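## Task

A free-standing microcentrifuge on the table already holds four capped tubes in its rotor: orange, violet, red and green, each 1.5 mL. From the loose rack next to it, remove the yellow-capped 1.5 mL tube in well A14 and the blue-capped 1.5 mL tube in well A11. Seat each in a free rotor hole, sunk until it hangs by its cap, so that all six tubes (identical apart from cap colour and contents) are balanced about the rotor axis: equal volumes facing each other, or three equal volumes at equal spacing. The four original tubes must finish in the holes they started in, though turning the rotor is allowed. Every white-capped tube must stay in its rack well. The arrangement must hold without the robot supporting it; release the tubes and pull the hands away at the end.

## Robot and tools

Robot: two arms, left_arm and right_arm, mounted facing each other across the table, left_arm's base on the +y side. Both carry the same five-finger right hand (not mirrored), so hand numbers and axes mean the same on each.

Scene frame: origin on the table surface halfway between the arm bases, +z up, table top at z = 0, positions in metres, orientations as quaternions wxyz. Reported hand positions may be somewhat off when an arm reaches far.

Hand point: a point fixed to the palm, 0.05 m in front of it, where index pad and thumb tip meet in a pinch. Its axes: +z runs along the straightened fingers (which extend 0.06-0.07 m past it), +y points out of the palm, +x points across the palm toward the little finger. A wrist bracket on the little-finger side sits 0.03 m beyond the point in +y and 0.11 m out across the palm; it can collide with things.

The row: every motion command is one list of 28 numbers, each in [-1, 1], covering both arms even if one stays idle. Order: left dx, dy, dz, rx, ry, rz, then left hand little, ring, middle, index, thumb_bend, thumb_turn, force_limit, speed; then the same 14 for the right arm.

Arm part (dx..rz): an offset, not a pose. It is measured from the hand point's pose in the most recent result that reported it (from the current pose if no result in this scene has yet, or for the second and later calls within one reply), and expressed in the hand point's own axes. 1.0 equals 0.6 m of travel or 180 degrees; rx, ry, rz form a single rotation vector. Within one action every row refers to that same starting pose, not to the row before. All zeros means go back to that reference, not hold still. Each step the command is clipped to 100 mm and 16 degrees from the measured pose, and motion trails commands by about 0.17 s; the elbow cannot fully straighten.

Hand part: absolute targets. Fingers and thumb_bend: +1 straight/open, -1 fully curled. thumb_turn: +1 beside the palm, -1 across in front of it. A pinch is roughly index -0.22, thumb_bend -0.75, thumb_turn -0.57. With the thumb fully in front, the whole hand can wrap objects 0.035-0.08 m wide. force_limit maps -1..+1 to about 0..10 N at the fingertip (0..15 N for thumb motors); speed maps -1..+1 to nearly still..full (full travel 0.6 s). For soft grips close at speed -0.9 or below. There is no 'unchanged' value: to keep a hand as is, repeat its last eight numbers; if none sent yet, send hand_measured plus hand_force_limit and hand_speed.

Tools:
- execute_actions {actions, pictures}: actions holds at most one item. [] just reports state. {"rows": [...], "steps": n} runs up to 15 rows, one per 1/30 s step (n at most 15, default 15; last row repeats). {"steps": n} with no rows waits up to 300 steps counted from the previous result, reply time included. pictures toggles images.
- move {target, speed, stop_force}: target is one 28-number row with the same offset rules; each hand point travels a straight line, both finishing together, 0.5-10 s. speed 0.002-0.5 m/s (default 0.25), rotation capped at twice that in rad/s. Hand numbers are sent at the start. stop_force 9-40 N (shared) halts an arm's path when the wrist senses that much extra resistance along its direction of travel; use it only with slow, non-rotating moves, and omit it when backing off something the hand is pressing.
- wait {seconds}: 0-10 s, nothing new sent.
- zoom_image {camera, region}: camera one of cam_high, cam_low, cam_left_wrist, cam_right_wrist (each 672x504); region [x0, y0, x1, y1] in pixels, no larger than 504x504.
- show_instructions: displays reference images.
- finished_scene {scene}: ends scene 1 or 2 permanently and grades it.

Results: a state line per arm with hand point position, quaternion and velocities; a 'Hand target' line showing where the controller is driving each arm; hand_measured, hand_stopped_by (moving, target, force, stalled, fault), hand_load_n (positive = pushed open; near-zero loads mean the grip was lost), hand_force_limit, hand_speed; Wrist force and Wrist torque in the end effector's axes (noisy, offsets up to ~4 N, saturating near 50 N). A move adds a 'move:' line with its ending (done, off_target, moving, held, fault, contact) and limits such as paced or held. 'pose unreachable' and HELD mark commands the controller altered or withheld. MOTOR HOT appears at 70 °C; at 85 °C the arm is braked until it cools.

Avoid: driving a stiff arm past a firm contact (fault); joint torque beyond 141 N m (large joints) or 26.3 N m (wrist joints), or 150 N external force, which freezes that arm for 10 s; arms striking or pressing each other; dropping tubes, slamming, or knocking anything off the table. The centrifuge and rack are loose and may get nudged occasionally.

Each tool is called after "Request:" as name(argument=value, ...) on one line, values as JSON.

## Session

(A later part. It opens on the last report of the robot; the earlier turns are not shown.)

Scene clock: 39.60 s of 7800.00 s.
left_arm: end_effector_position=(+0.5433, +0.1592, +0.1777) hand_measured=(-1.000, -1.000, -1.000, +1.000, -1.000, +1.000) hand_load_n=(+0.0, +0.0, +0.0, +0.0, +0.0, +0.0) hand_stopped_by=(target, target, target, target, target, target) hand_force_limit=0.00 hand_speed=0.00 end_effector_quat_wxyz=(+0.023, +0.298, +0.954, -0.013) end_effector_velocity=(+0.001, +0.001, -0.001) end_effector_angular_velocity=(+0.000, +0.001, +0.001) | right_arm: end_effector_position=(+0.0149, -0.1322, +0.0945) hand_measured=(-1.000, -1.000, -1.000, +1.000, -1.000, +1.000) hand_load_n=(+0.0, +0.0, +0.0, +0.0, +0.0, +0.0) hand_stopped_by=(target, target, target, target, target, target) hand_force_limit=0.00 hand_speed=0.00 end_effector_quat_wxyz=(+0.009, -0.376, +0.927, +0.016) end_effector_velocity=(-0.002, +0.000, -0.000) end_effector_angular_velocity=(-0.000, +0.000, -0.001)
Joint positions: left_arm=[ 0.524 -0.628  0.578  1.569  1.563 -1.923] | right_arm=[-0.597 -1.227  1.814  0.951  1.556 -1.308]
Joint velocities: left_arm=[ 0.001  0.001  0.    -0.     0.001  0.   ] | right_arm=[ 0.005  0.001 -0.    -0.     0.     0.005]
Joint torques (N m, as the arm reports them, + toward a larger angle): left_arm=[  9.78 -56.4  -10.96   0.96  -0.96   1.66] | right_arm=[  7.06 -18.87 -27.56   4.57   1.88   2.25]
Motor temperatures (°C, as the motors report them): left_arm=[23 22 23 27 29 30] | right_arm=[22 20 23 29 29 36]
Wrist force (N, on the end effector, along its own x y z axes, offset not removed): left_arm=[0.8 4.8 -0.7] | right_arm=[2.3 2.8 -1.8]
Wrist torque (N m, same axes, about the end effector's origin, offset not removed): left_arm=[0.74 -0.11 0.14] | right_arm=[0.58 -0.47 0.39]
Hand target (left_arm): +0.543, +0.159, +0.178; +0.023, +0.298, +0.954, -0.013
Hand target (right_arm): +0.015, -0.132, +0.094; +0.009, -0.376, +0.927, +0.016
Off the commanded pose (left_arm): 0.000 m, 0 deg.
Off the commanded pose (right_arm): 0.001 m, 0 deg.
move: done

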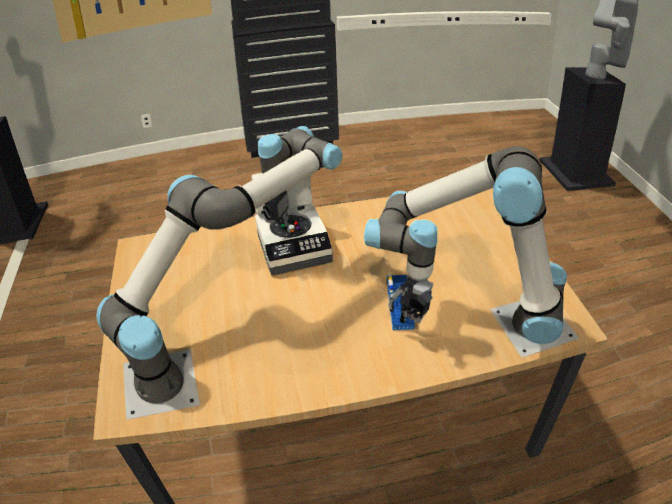

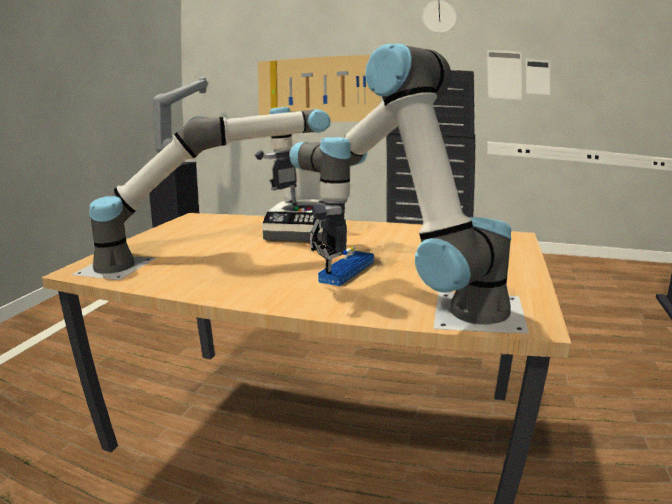

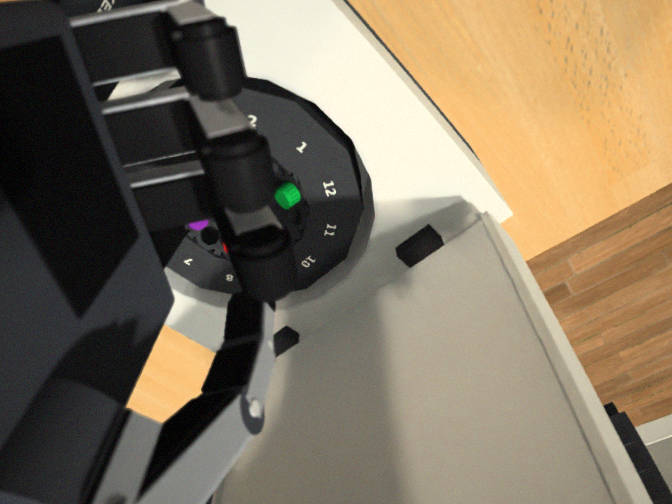

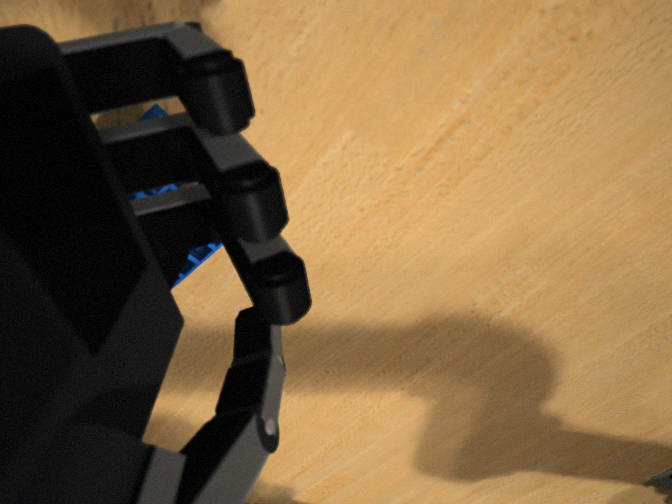

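Request:
move(target=[0,0,0.015,0,0,0,-1,-1,-1,1,-1,1,0,0,0,0,-0.083,0,0,0,-1,-1,-1,1,-1,1,0,0], speed=0.1)

Request:
move(target=[0,0,0,0,0,0,-1,-1,-1,1,-1,1,0,0,-0.527,-0.638,-0.232,-0.035,-0.09,-0.237,-1,-1,-1,-1,-1,1,0,0], speed=0.3)

Request:
zoom_image(camera="cam_right_wrist", region=[260,180,420,300])

Scene clock: 42.97 s of 7800.00 s.
left_arm: end_effector_position=(+0.5437, +0.1589, +0.1688) hand_measured=(-1.000, -1.000, -1.000, +1.000, -1.000, +1.000) hand_load_n=(+0.0, +0.0, +0.0, +0.0, +0.0, +0.0) hand_stopped_by=(target, target, target, target, target, target) hand_force_limit=0.00 hand_speed=0.00 end_effector_quat_wxyz=(+0.023, +0.298, +0.954, -0.013) end_effector_velocity=(-0.001, -0.000, +0.001) end_effector_angular_velocity=(-0.001, -0.001, +0.000) | right_arm: end_effector_position=(+0.0146, -0.1340, +0.1441) hand_measured=(-1.000, -1.000, -1.000, +1.000, -1.000, +1.000) hand_load_n=(+0.0, +0.0, +0.0, +0.0, +0.0, +0.0) hand_stopped_by=(target, target, target, target, target, target) hand_force_limit=0.00 hand_speed=0.00 end_effector_quat_wxyz=(+0.009, -0.376, +0.927, +0.016) end_effector_velocity=(+0.000, -0.000, +0.002) end_effector_angular_velocity=(-0.000, -0.000, +0.000)
Joint positions: left_arm=[ 0.524 -0.627  0.6    1.547  1.563 -1.923] | right_arm=[-0.599 -1.291  1.756  1.073  1.556 -1.31 ]
Joint velocities: left_arm=[-0.001 -0.002  0.001 -0.001  0.    -0.001] | right_arm=[ 0.    -0.002 -0.003  0.005  0.001 -0.   ]
Joint torques (N m, as the arm reports them, + toward a larger angle): left_arm=[  9.36 -43.53 -10.31   0.83  -0.39   1.73] | right_arm=[-10.03 -32.51 -29.22   4.73  -0.71  -2.37]
Motor temperatures (°C, as the motors report them): left_arm=[23 22 23 27 29 30] | right_arm=[22 20 23 29 29 36]
Wrist force (N, on the end effector, along its own x y z axes, offset not removed): left_arm=[1.0 2.2 2.4] | right_arm=[0.4 2.1 0.0]
Wrist torque (N m, same axes, about the end effector's origin, offset not removed): left_arm=[0.11 -0.21 0.06] | right_arm=[0.31 0.00 0.28]
Hand target (left_arm): +0.544, +0.159, +0.169; +0.023, +0.298, +0.954, -0.013
Hand target (right_arm): +0.015, -0.134, +0.144; +0.009, -0.376, +0.927, +0.016
Off the commanded pose (left_arm): 0.000 m, 0 deg.
Off the commanded pose (right_arm): 0.000 m, 0 deg.
move: done

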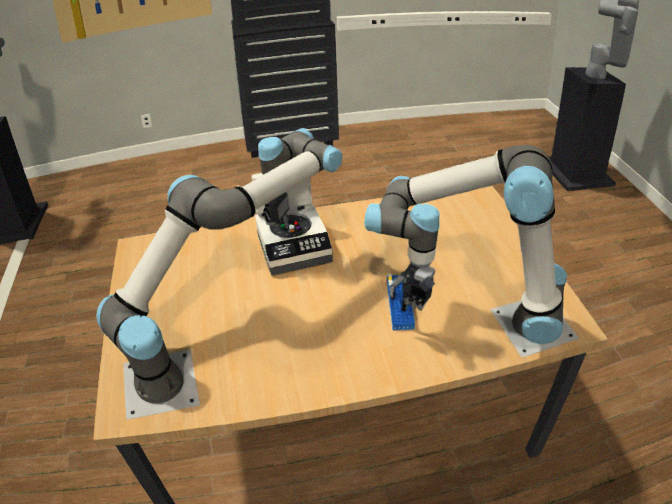

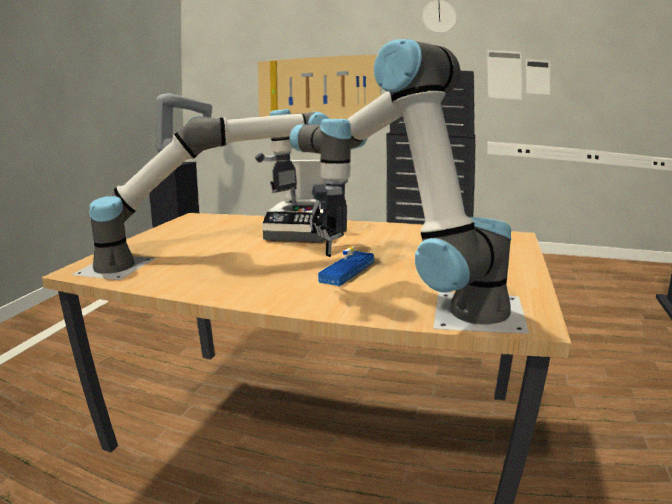

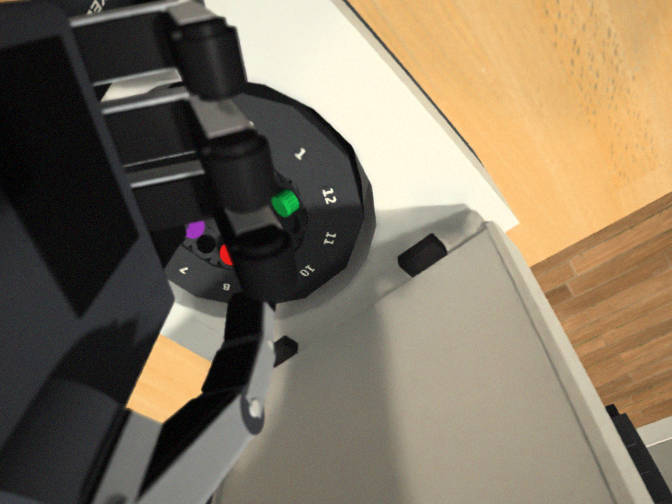

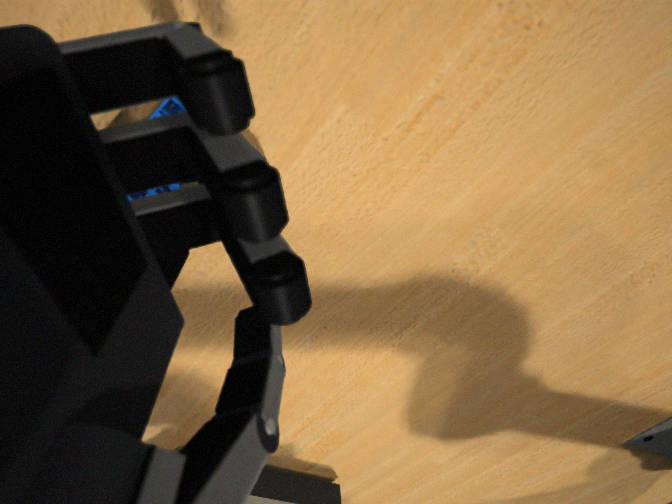

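Scene clock: 45.57 s of 7800.00 s.
left_arm: end_effector_position=(+0.5437, +0.1589, +0.1688) hand_measured=(-1.000, -1.000, -1.000, +1.000, -1.000, +1.000) hand_load_n=(+0.0, +0.0, +0.0, +0.0, +0.0, +0.0) hand_stopped_by=(target, target, target, target, target, target) hand_force_limit=0.00 hand_speed=0.00 end_effector_quat_wxyz=(+0.023, +0.298, +0.954, -0.013) end_effector_velocity=(-0.000, +0.000, -0.000) end_effector_angular_velocity=(-0.000, +0.001, +0.000) | right_arm: end_effector_position=(+0.5059, -0.1945, +0.2824) hand_measured=(-1.000, -1.000, -1.000, -1.000, -1.000, +1.000) hand_load_n=(+0.0, +0.0, +0.0, +0.0, +0.0, +0.0) hand_stopped_by=(target, target, target, target, target, target) hand_force_limit=0.00 hand_speed=0.00 end_effector_quat_wxyz=(+0.150, -0.669, +0.720, +0.110) end_effector_velocity=(+0.002, +0.000, +0.001) end_effector_angular_velocity=(+0.008, -0.004, -0.005)
Joint positions: left_arm=[ 0.524 -0.627  0.6    1.547  1.563 -1.923] | right_arm=[-1.401 -0.474  0.036  1.85   1.231 -2.811]
Joint velocities: left_arm=[ 0.     0.    -0.     0.     0.001  0.   ] | right_arm=[-0.002  0.011 -0.026  0.008 -0.006  0.004]
Joint torques (N m, as the arm reports them, + toward a larger angle): left_arm=[  9.17 -44.17 -25.45   3.7   -0.34   1.56] | right_arm=[-10.2  -47.16 -30.51   4.56  -3.33   2.09]
Motor temperatures (°C, as the motors report them): left_arm=[23 22 23 27 29 30] | right_arm=[22 20 23 29 29 36]
Wrist force (N, on the end effector, along its own x y z axes, offset not removed): left_arm=[-0.4 2.0 0.0] | right_arm=[0.6 2.5 -1.1]
Wrist torque (N m, same axes, about the end effector's origin, offset not removed): left_arm=[0.13 0.02 0.00] | right_arm=[0.38 -0.10 0.49]
Hand target (left_arm): +0.544, +0.159, +0.169; +0.023, +0.298, +0.954, -0.013
Hand target (right_arm): +0.506, -0.195, +0.282; -0.150, +0.669, -0.720, -0.110
Off the commanded pose (left_arm): 0.000 m, 0 deg.
Off the commanded pose (right_arm): 0.002 m, 4 deg.
elbow stopped short (right arm): the move would have taken joint 3 (elbow) straighter than the controller allows; a more bent joint 3 avoids this.
move: off_target (right_arm)

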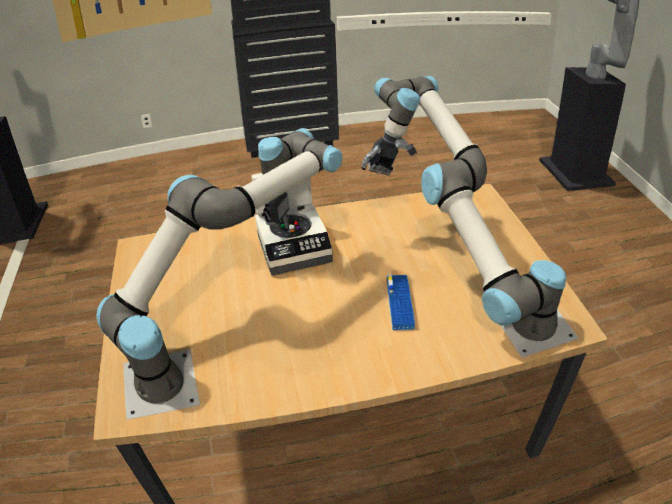

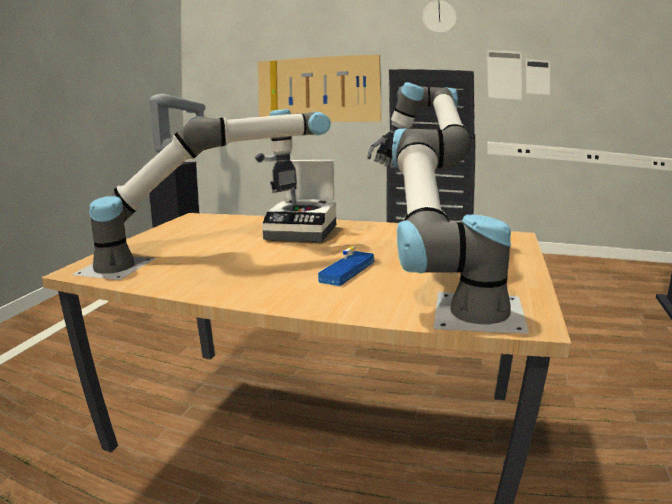

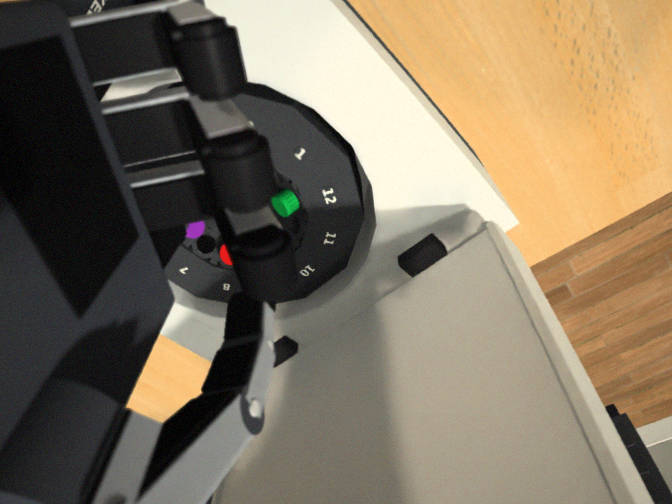

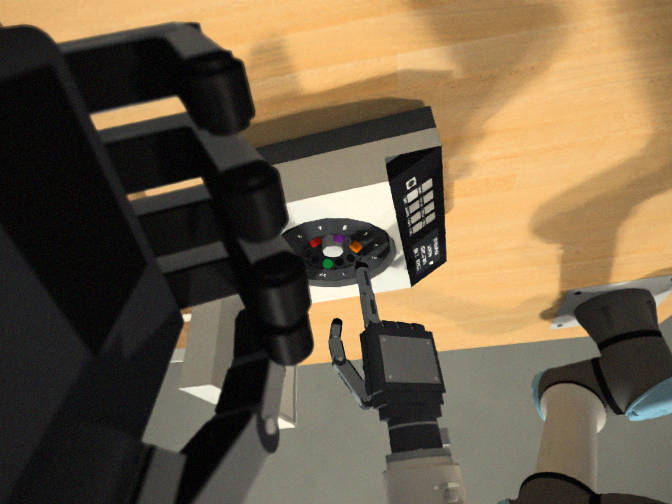

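Region (260, 180, 420, 300) of cam_right_wrist's 672x504 image, scaled by 3.150, with more detail than that image has; it fills the top 378 rows of this view, and the rest is white.

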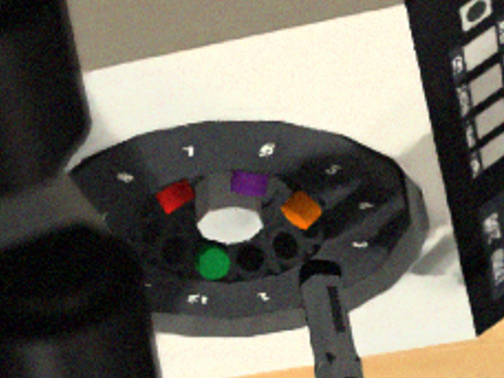

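Request:
move(target=[-0.0053,0.01,0.008,0,0,0,-1,-1,-1,1,-1,1,0,0,-0.03,0.03,0.1,0,-0.03,0.03,-1,-1,-1,-1,-1,1,0,0], speed=0.05)

Request:
zoom_image(camera="cam_right_wrist", region=[260,180,420,300])

Request:
zoom_image(camera="cam_high", region=[260,200,320,245])

Scene clock: 48.10 s of 7800.00 s.
left_arm: end_effector_position=(+0.5499, +0.1618, +0.1641) hand_measured=(-1.000, -1.000, -1.000, +1.000, -1.000, +1.000) hand_load_n=(+0.0, +0.0, +0.0, +0.0, +0.0, +0.0) hand_stopped_by=(target, target, target, target, target, target) hand_force_limit=0.00 hand_speed=0.00 end_effector_quat_wxyz=(+0.023, +0.298, +0.954, -0.013) end_effector_velocity=(+0.001, +0.001, -0.000) end_effector_angular_velocity=(+0.000, -0.000, +0.001) | right_arm: end_effector_position=(+0.4933, -0.1548, +0.2325) hand_measured=(-1.000, -1.000, -1.000, -1.000, -1.000, +1.000) hand_load_n=(+0.0, +0.0, +0.0, +0.0, +0.0, +0.0) hand_stopped_by=(target, target, target, target, target, target) hand_force_limit=0.00 hand_speed=0.00 end_effector_quat_wxyz=(+0.178, -0.628, +0.743, +0.148) end_effector_velocity=(-0.000, +0.001, -0.001) end_effector_angular_velocity=(+0.003, -0.001, -0.003)
Joint positions: left_arm=[ 0.534 -0.617  0.592  1.544  1.563 -1.913] | right_arm=[-1.371 -0.675  0.587  1.45   1.149 -2.671]
Joint velocities: left_arm=[ 0.001  0.    -0.    -0.    -0.     0.   ] | right_arm=[ 0.001 -0.004  0.01  -0.01  -0.002  0.005]
Joint torques (N m, as the arm reports them, + toward a larger angle): left_arm=[ 10.22 -42.49 -27.68   0.79   1.88   1.9 ] | right_arm=[  7.04 -56.93  -5.58  -0.54  -3.16   2.14]
Motor temperatures (°C, as the motors report them): left_arm=[23 22 23 27 29 30] | right_arm=[22 20 23 29 29 36]
Wrist force (N, on the end effector, along its own x y z axes, offset not removed): left_arm=[2.2 2.8 2.2] | right_arm=[2.2 1.3 -2.3]
Wrist torque (N m, same axes, about the end effector's origin, offset not removed): left_arm=[0.31 -0.37 0.11] | right_arm=[0.31 -0.23 0.28]
Hand target (left_arm): +0.550, +0.162, +0.164; +0.023, +0.298, +0.954, -0.013
Hand target (right_arm): +0.493, -0.155, +0.232; +0.178, -0.628, +0.743, +0.148
Off the commanded pose (left_arm): 0.000 m, 0 deg.
Off the commanded pose (right_arm): 0.000 m, 0 deg.
move: done

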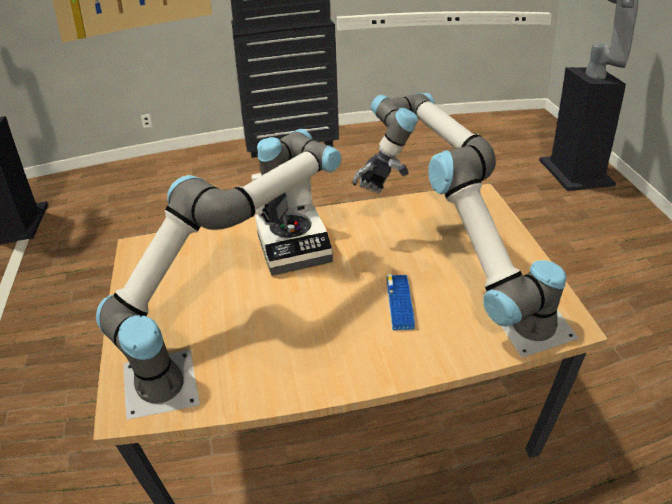

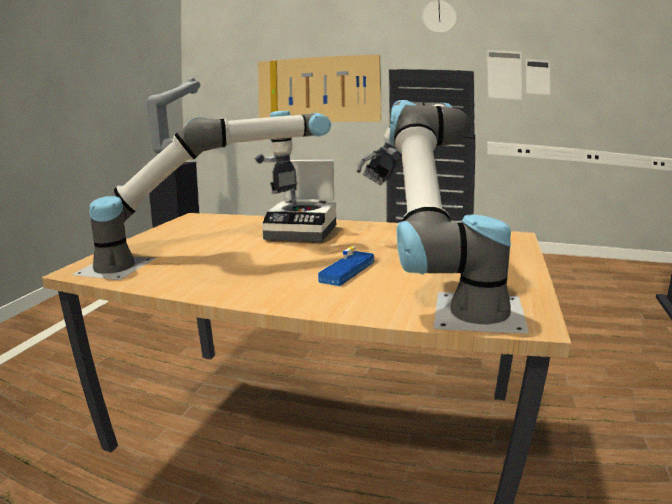

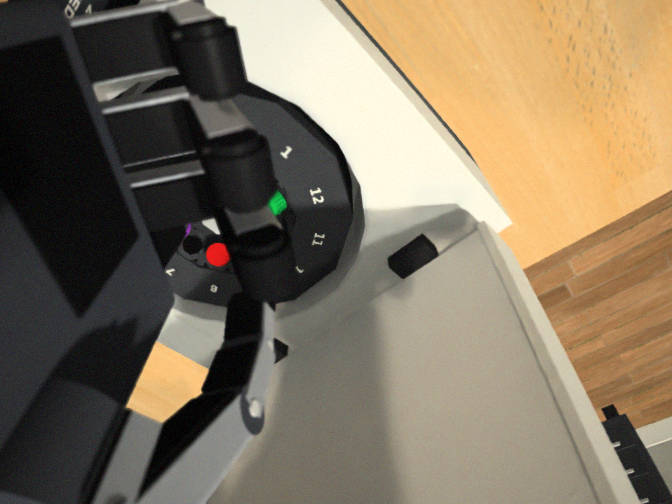

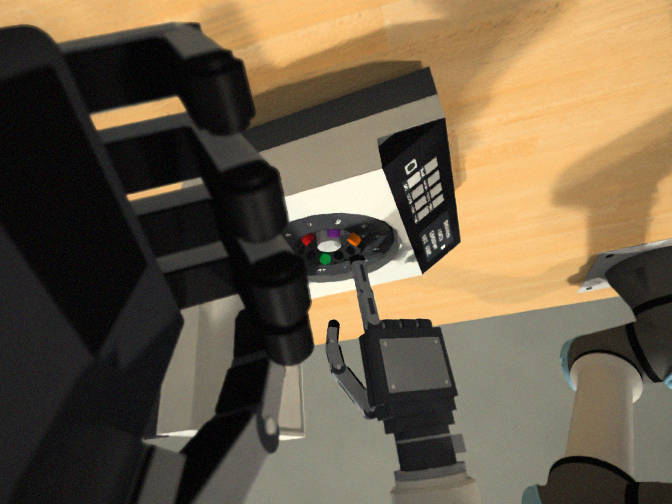

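Region (260, 180, 420, 300) of cam_right_wrist's 672x504 image, scaled by 3.150, with more detail than that image has; it fills the top 378 rows of this view, and the rest is white.

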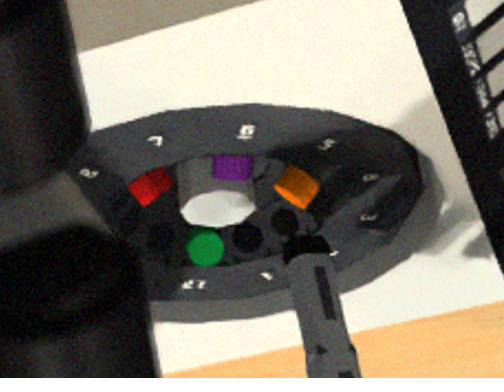

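Region (260, 200, 320, 245) of cam_high's 672x504 image, scaled by 8.400, with more detail than that image has; it fills the top 378 rows of this view, and the rest is white.

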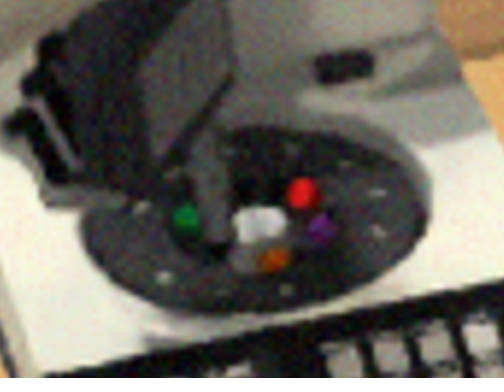

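The rotor seems lower than before; descend until contact.

Request:
move(target=[0,0,0.04,0,0,0,-1,-1,-1,1,-1,1,0,0,0,0,0,0,0,0,-1,-1,-1,-1,-1,1,0,0], speed=0.007, stop_force=9)

Request:
zoom_image(camera="cam_right_wrist", region=[260,180,420,300])

Request:
zoom_image(camera="cam_high", region=[260,200,320,245])

Scene clock: 50.47 s of 7800.00 s.
left_arm: end_effector_position=(+0.5503, +0.1615, +0.1551) hand_measured=(-1.000, -1.000, -1.000, +1.000, -1.000, +1.000) hand_load_n=(+0.0, +0.0, +0.0, -0.5, +0.0, +0.0) hand_stopped_by=(target, target, target, target, target, target) hand_force_limit=0.00 hand_speed=0.00 end_effector_quat_wxyz=(+0.023, +0.298, +0.954, -0.013) end_effector_velocity=(-0.000, +0.000, +0.002) end_effector_angular_velocity=(+0.002, +0.001, -0.000) | right_arm: end_effector_position=(+0.4933, -0.1548, +0.2324) hand_measured=(-1.000, -1.000, -1.000, -1.000, -1.000, +1.000) hand_load_n=(+0.0, +0.0, +0.0, +0.0, +0.0, +0.0) hand_stopped_by=(target, target, target, target, target, target) hand_force_limit=0.00 hand_speed=0.00 end_effector_quat_wxyz=(+0.178, -0.628, +0.743, +0.148) end_effector_velocity=(-0.000, -0.000, +0.000) end_effector_angular_velocity=(-0.000, +0.002, +0.000)
Joint positions: left_arm=[ 0.535 -0.616  0.612  1.522  1.563 -1.913] | right_arm=[-1.371 -0.675  0.587  1.45   1.149 -2.671]
Joint velocities: left_arm=[ 0.     0.001 -0.007  0.008 -0.     0.   ] | right_arm=[-0.001  0.001 -0.001  0.003 -0.    -0.001]
Joint torques (N m, as the arm reports them, + toward a larger angle): left_arm=[  6.99 -44.84 -19.92   6.     1.84   1.56] | right_arm=[  1.83 -43.05 -32.97   4.88   1.63  -2.35]
Motor temperatures (°C, as the motors report them): left_arm=[23 22 23 27 29 30] | right_arm=[22 20 23 29 29 36]
Wrist force (N, on the end effector, along its own x y z axes, offset not removed): left_arm=[-9.5 3.9 -9.1] | right_arm=[3.6 2.0 -4.6]
Wrist torque (N m, same axes, about the end effector's origin, offset not removed): left_arm=[0.95 -0.91 -0.50] | right_arm=[0.50 -0.42 0.39]
Hand target (left_arm): +0.550, +0.161, +0.156; +0.023, +0.298, +0.954, -0.013
Hand target (right_arm): +0.493, -0.155, +0.232; +0.178, -0.628, +0.743, +0.148
Off the commanded pose (left_arm): 0.015 m, 0 deg.
Off the commanded pose (right_arm): 0.000 m, 0 deg.
move: contact (left_arm)

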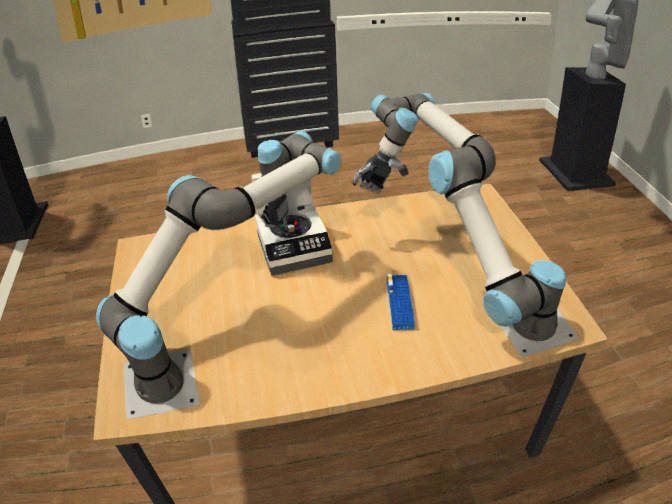

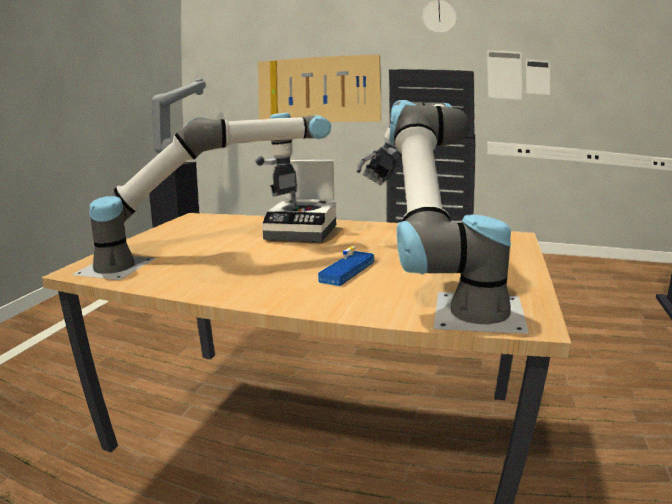

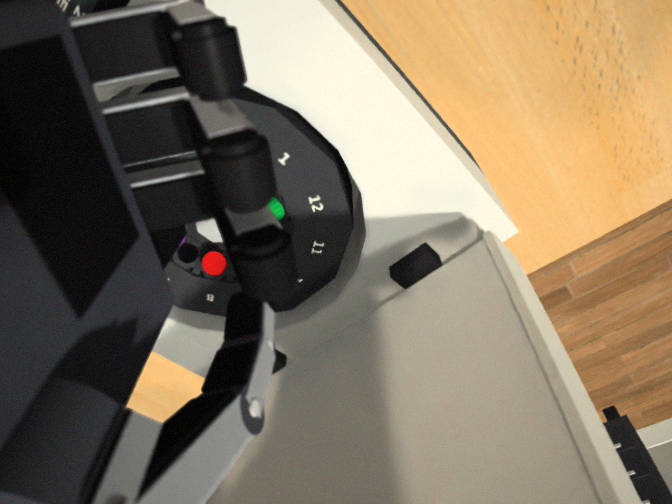

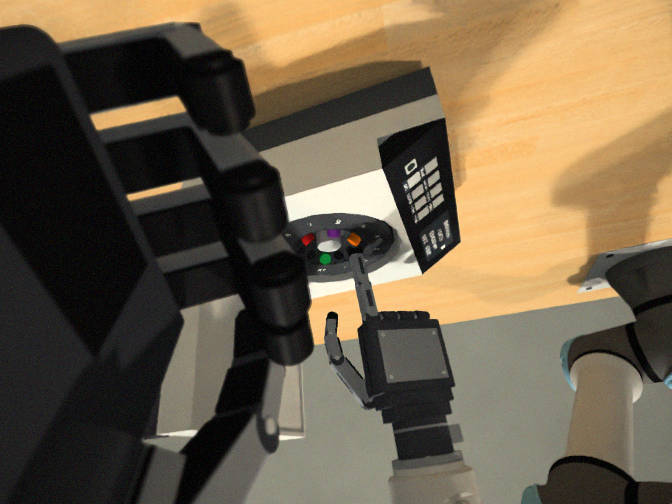

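Region (260, 180, 420, 300) of cam_right_wrist's 672x504 image, scaled by 3.150, with more detail than that image has; it fills the top 378 rows of this view, and the rest is white.

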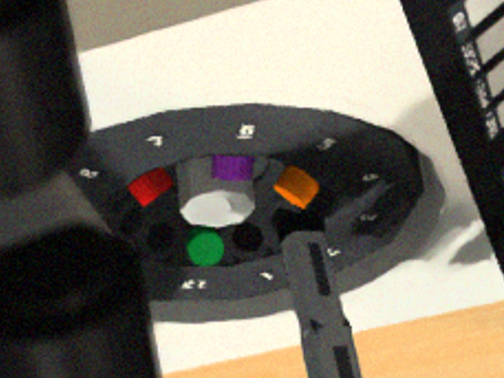

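Region (260, 200, 320, 245) of cam_high's 672x504 image, scaled by 8.400, with more detail than that image has; it fills the top 378 rows of this view, and the rest is white.

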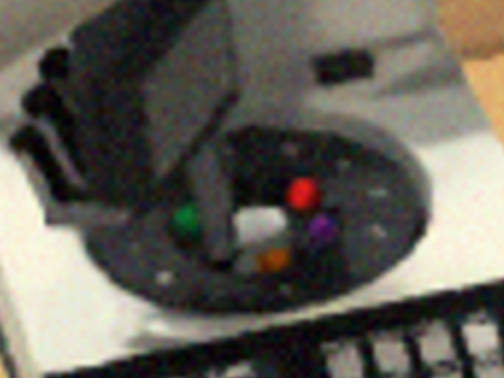

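Request:
move(target=[-0.005,0,-0.004,0,0,0,-1,-1,-1,1,-1,1,0,0,0,0,0,0,0,0,-1,-1,-1,-1,-1,1,0,0], speed=0.02)

Request:
move(target=[-0.0063,-0.0233,0.0005,0,0,0,-1,-1,-1,1,-1,1,0,0,0,0,0,0,0,0,-1,-1,-1,-1,-1,1,0,0], speed=0.015, stop_force=12)

Request:
move(target=[-0.017,-0.017,0.001,0,0,0,-1,-1,-1,1,-1,1,0,0,0,0,0,0,0,0,-1,-1,-1,-1,-1,1,0,0], speed=0.015, stop_force=12)

Request:
zoom_image(camera="cam_right_wrist", region=[260,180,420,300])

Scene clock: 53.03 s of 7800.00 s.
left_arm: end_effector_position=(+0.5525, +0.1599, +0.1576) hand_measured=(-1.000, -1.000, -1.000, +1.000, -1.000, +1.000) hand_load_n=(+0.0, +0.0, +0.0, +0.0, +0.0, +0.0) hand_stopped_by=(target, target, target, target, target, target) hand_force_limit=0.00 hand_speed=0.00 end_effector_quat_wxyz=(+0.023, +0.298, +0.954, -0.013) end_effector_velocity=(+0.002, -0.000, +0.001) end_effector_angular_velocity=(+0.000, -0.000, +0.001) | right_arm: end_effector_position=(+0.4933, -0.1548, +0.2325) hand_measured=(-1.000, -1.000, -1.000, -1.000, -1.000, +1.000) hand_load_n=(+0.0, +0.0, +0.0, +0.0, +0.0, +0.0) hand_stopped_by=(target, target, target, target, target, target) hand_force_limit=0.00 hand_speed=0.00 end_effector_quat_wxyz=(+0.178, -0.628, +0.743, +0.148) end_effector_velocity=(+0.001, -0.000, +0.001) end_effector_angular_velocity=(+0.000, -0.003, -0.000)
Joint positions: left_arm=[ 0.536 -0.604  0.584  1.539  1.563 -1.911] | right_arm=[-1.371 -0.675  0.587  1.45   1.149 -2.671]
Joint velocities: left_arm=[ 0.002  0.005 -0.013  0.008 -0.     0.001] | right_arm=[-0.001 -0.    -0.002 -0.001  0.001 -0.   ]
Joint torques (N m, as the arm reports them, + toward a larger angle): left_arm=[  9.54 -42.38 -27.62   3.36   1.78   1.79] | right_arm=[ -4.41 -50.13 -10.63   0.69   0.14  -0.97]
Motor temperatures (°C, as the motors report them): left_arm=[23 22 23 27 29 30] | right_arm=[22 20 23 29 29 36]
Wrist force (N, on the end effector, along its own x y z axes, offset not removed): left_arm=[0.6 4.5 0.0] | right_arm=[2.3 3.6 -0.5]
Wrist torque (N m, same axes, about the end effector's origin, offset not removed): left_arm=[0.64 -0.12 0.05] | right_arm=[0.53 -0.26 0.52]
Hand target (left_arm): +0.553, +0.160, +0.158; +0.023, +0.298, +0.954, -0.013
Hand target (right_arm): +0.493, -0.155, +0.232; +0.178, -0.628, +0.743, +0.148
Off the commanded pose (left_arm): 0.000 m, 0 deg.
Off the commanded pose (right_arm): 0.000 m, 0 deg.
move: done

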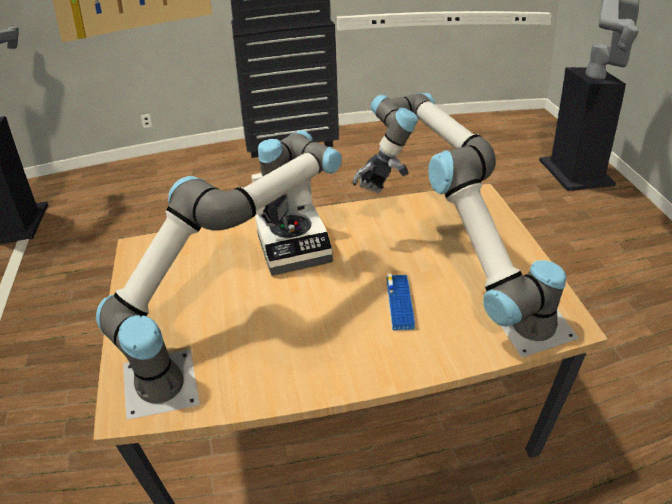

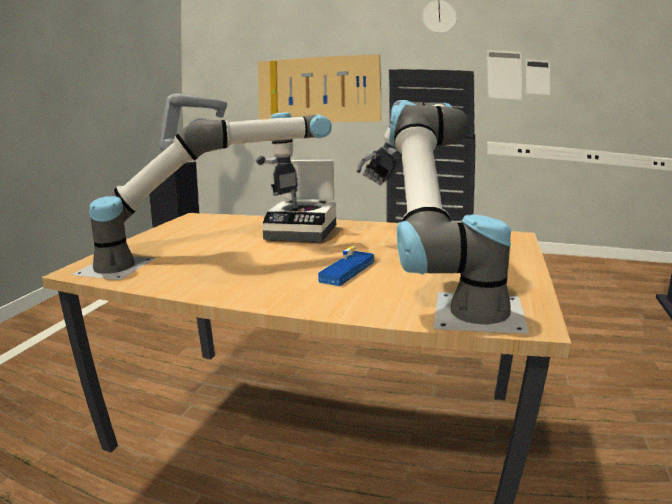

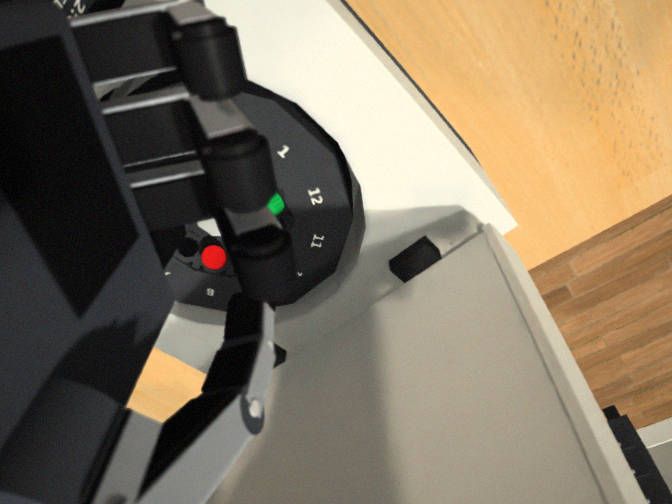

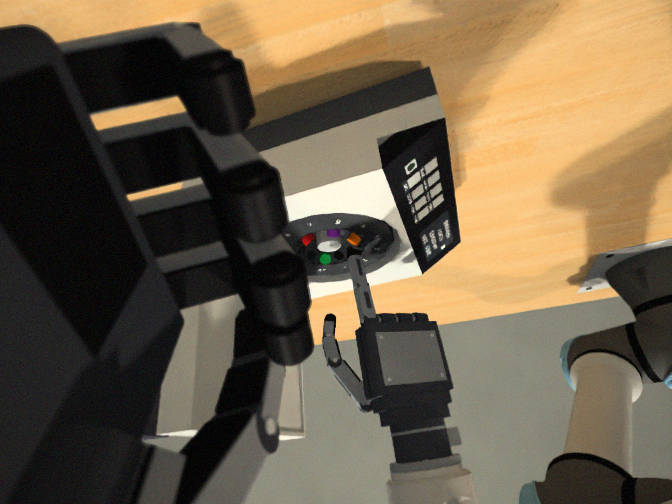

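Scene clock: 54.27 s of 7800.00 s.
left_arm: end_effector_position=(+0.5477, +0.1465, +0.1576) hand_measured=(-1.000, -1.000, -1.000, +1.000, -1.000, +1.000) hand_load_n=(+0.0, +0.0, +0.0, -1.5, +0.0, +0.0) hand_stopped_by=(target, target, target, target, target, target) hand_force_limit=0.00 hand_speed=0.00 end_effector_quat_wxyz=(+0.023, +0.298, +0.954, -0.013) end_effector_velocity=(-0.000, -0.002, -0.000) end_effector_angular_velocity=(+0.000, +0.000, +0.001) | right_arm: end_effector_position=(+0.4933, -0.1548, +0.2325) hand_measured=(-1.000, -1.000, -1.000, -1.000, -1.000, +1.000) hand_load_n=(+0.0, +0.0, +0.0, +0.0, +0.0, +0.0) hand_stopped_by=(target, target, target, target, target, target) hand_force_limit=0.00 hand_speed=0.00 end_effector_quat_wxyz=(+0.178, -0.628, +0.743, +0.148) end_effector_velocity=(+0.000, +0.000, +0.000) end_effector_angular_velocity=(+0.002, -0.001, -0.000)
Joint positions: left_arm=[ 0.518 -0.578  0.535  1.562  1.562 -1.929] | right_arm=[-1.371 -0.675  0.587  1.45   1.149 -2.671]
Joint velocities: left_arm=[-0.002  0.005 -0.009  0.005  0.    -0.003] | right_arm=[-0.001 -0.    -0.001 -0.001 -0.001 -0.   ]
Joint torques (N m, as the arm reports them, + toward a larger angle): left_arm=[-12.64 -41.64 -26.1    3.91  -1.68  -1.86] | right_arm=[ -5.08 -51.23 -10.91   0.    -0.03  -0.96]
Motor temperatures (°C, as the motors report them): left_arm=[23 22 23 27 29 30] | right_arm=[22 20 23 29 29 36]
Wrist force (N, on the end effector, along its own x y z axes, offset not removed): left_arm=[0.8 3.9 1.3] | right_arm=[-0.3 5.4 -2.6]
Wrist torque (N m, same axes, about the end effector's origin, offset not removed): left_arm=[0.36 -0.39 0.14] | right_arm=[0.86 0.13 0.31]
Hand target (left_arm): +0.548, +0.146, +0.158; +0.023, +0.298, +0.954, -0.013
Hand target (right_arm): +0.493, -0.155, +0.232; +0.178, -0.628, +0.743, +0.148
Off the commanded pose (left_arm): 0.000 m, 0 deg.
Off the commanded pose (right_arm): 0.000 m, 0 deg.
move: done

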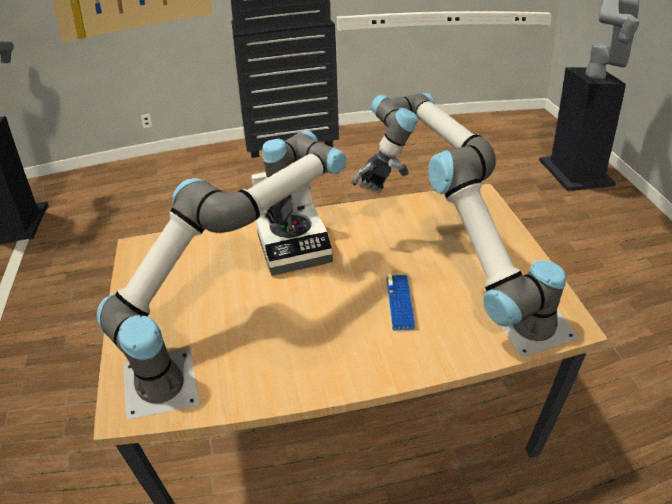

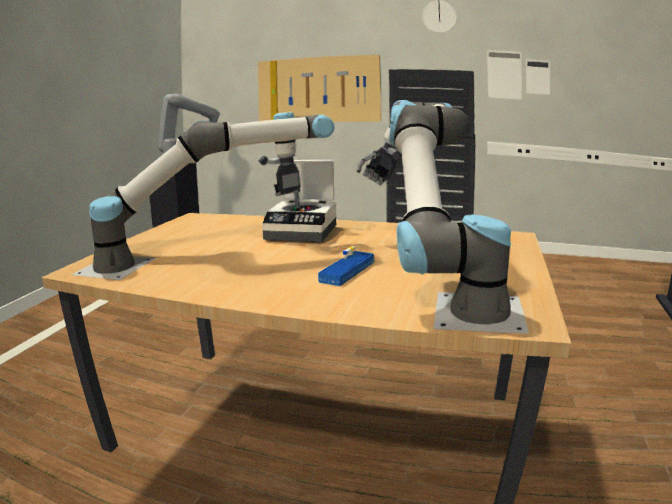

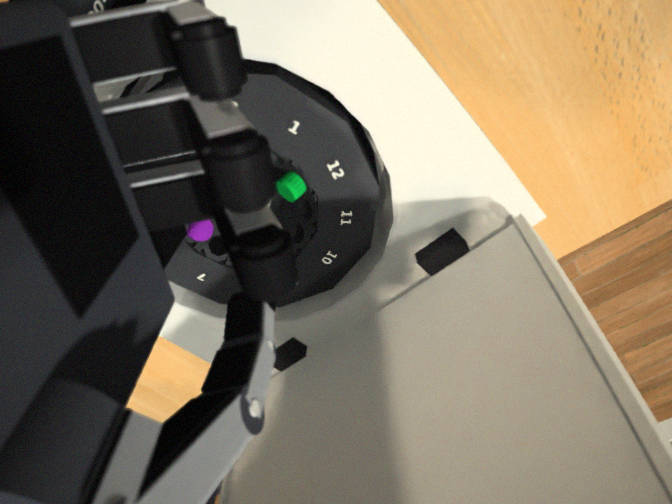

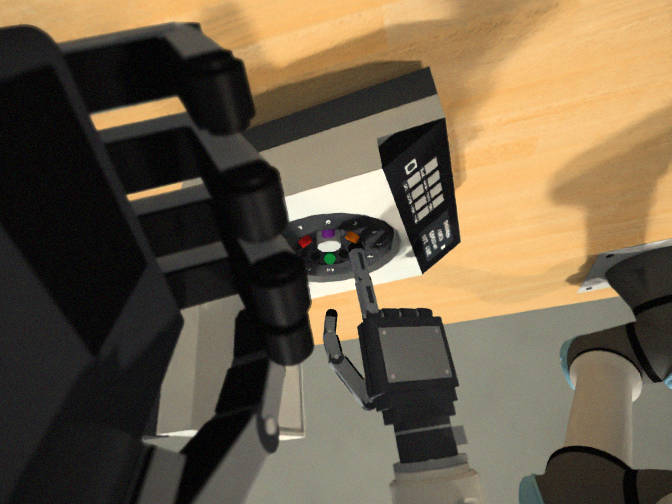

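Scene clock: 55.50 s of 7800.00 s.
left_arm: end_effector_position=(+0.5503, +0.1325, +0.1577) hand_measured=(-1.000, -1.000, -1.000, +1.000, -1.000, +1.000) hand_load_n=(+0.0, +0.0, +0.0, -7.5, +0.0, +0.0) hand_stopped_by=(target, target, target, target, target, target) hand_force_limit=0.00 hand_speed=0.00 end_effector_quat_wxyz=(+0.023, +0.298, +0.954, -0.013) end_effector_velocity=(+0.000, -0.002, +0.000) end_effector_angular_velocity=(+0.001, +0.000, -0.000) | right_arm: end_effector_position=(+0.4933, -0.1548, +0.2325) hand_measured=(-1.000, -1.000, -1.000, -1.000, -1.000, +1.000) hand_load_n=(+0.0, +0.0, +0.0, +0.0, +0.0, +0.0) hand_stopped_by=(target, target, target, target, target, target) hand_force_limit=0.00 hand_speed=0.00 end_effector_quat_wxyz=(+0.178, -0.628, +0.743, +0.148) end_effector_velocity=(-0.000, -0.001, -0.000) end_effector_angular_velocity=(-0.001, +0.002, -0.001)
Joint positions: left_arm=[ 0.509 -0.519  0.42   1.617  1.562 -1.938] | right_arm=[-1.371 -0.675  0.587  1.45   1.149 -2.671]
Joint velocities: left_arm=[-0.002  0.013 -0.026  0.014 -0.    -0.002] | right_arm=[-0.001  0.     0.002  0.001  0.    -0.   ]
Joint torques (N m, as the arm reports them, + toward a larger angle): left_arm=[-15.33 -40.99 -25.03   3.12   1.39  -1.58] | right_arm=[ -5.44 -49.76 -10.79   0.04  -0.03  -1.03]
Motor temperatures (°C, as the motors report them): left_arm=[23 22 23 27 29 30] | right_arm=[22 20 23 29 29 36]
Wrist force (N, on the end effector, along its own x y z axes, offset not removed): left_arm=[-0.3 10.3 -3.6] | right_arm=[-0.7 2.2 -1.0]
Wrist torque (N m, same axes, about the end effector's origin, offset not removed): left_arm=[0.09 -0.50 -0.14] | right_arm=[0.31 0.17 0.17]
Hand target (left_arm): +0.550, +0.132, +0.158; +0.023, +0.298, +0.954, -0.013
Hand target (right_arm): +0.493, -0.155, +0.232; +0.178, -0.628, +0.743, +0.148
Off the commanded pose (left_arm): 0.000 m, 0 deg.
Off the commanded pose (right_arm): 0.000 m, 0 deg.
move: done

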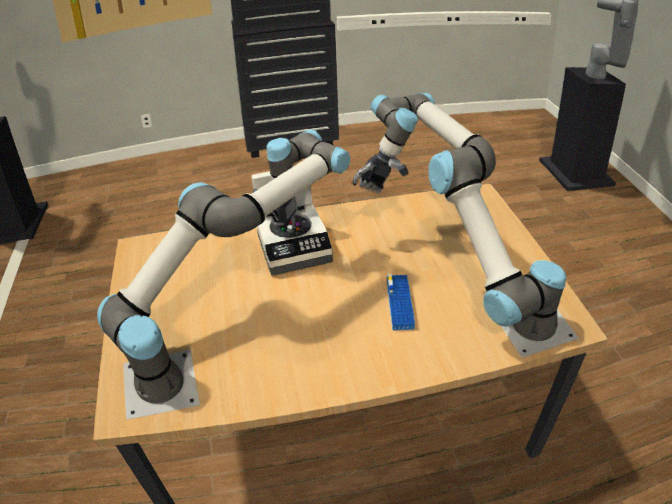

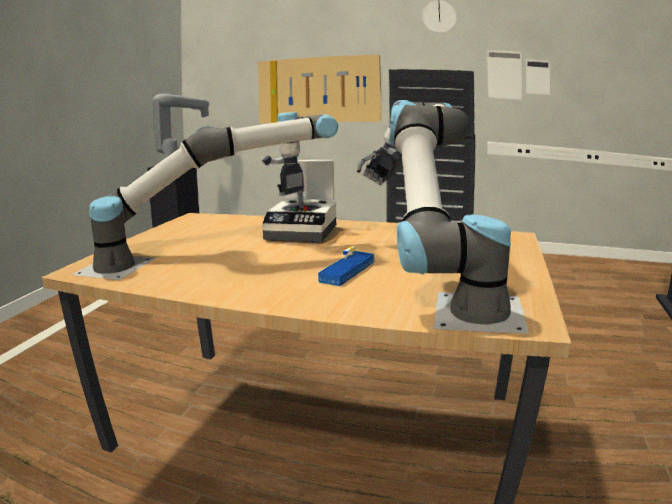

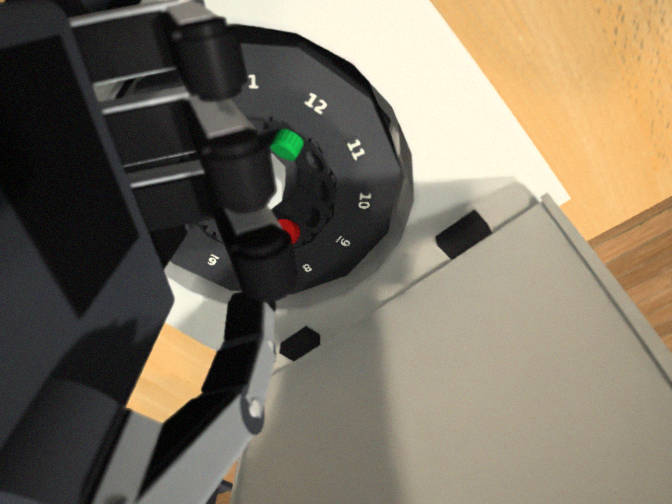

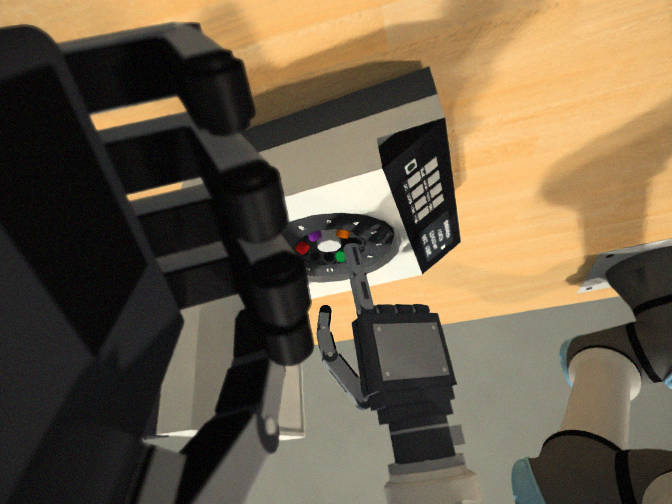

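Region (260, 180, 420, 300) of cam_right_wrist's 672x504 image, scaled by 3.150, with more detail than that image has; it fills the top 378 rows of this view, and the rest is white.

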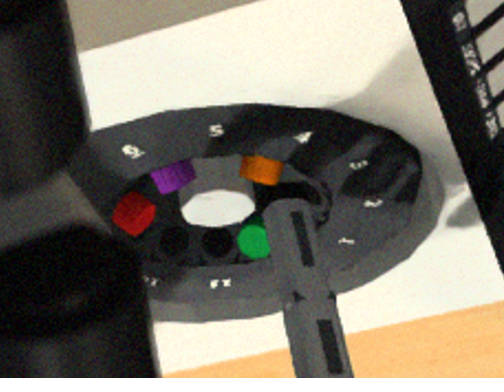

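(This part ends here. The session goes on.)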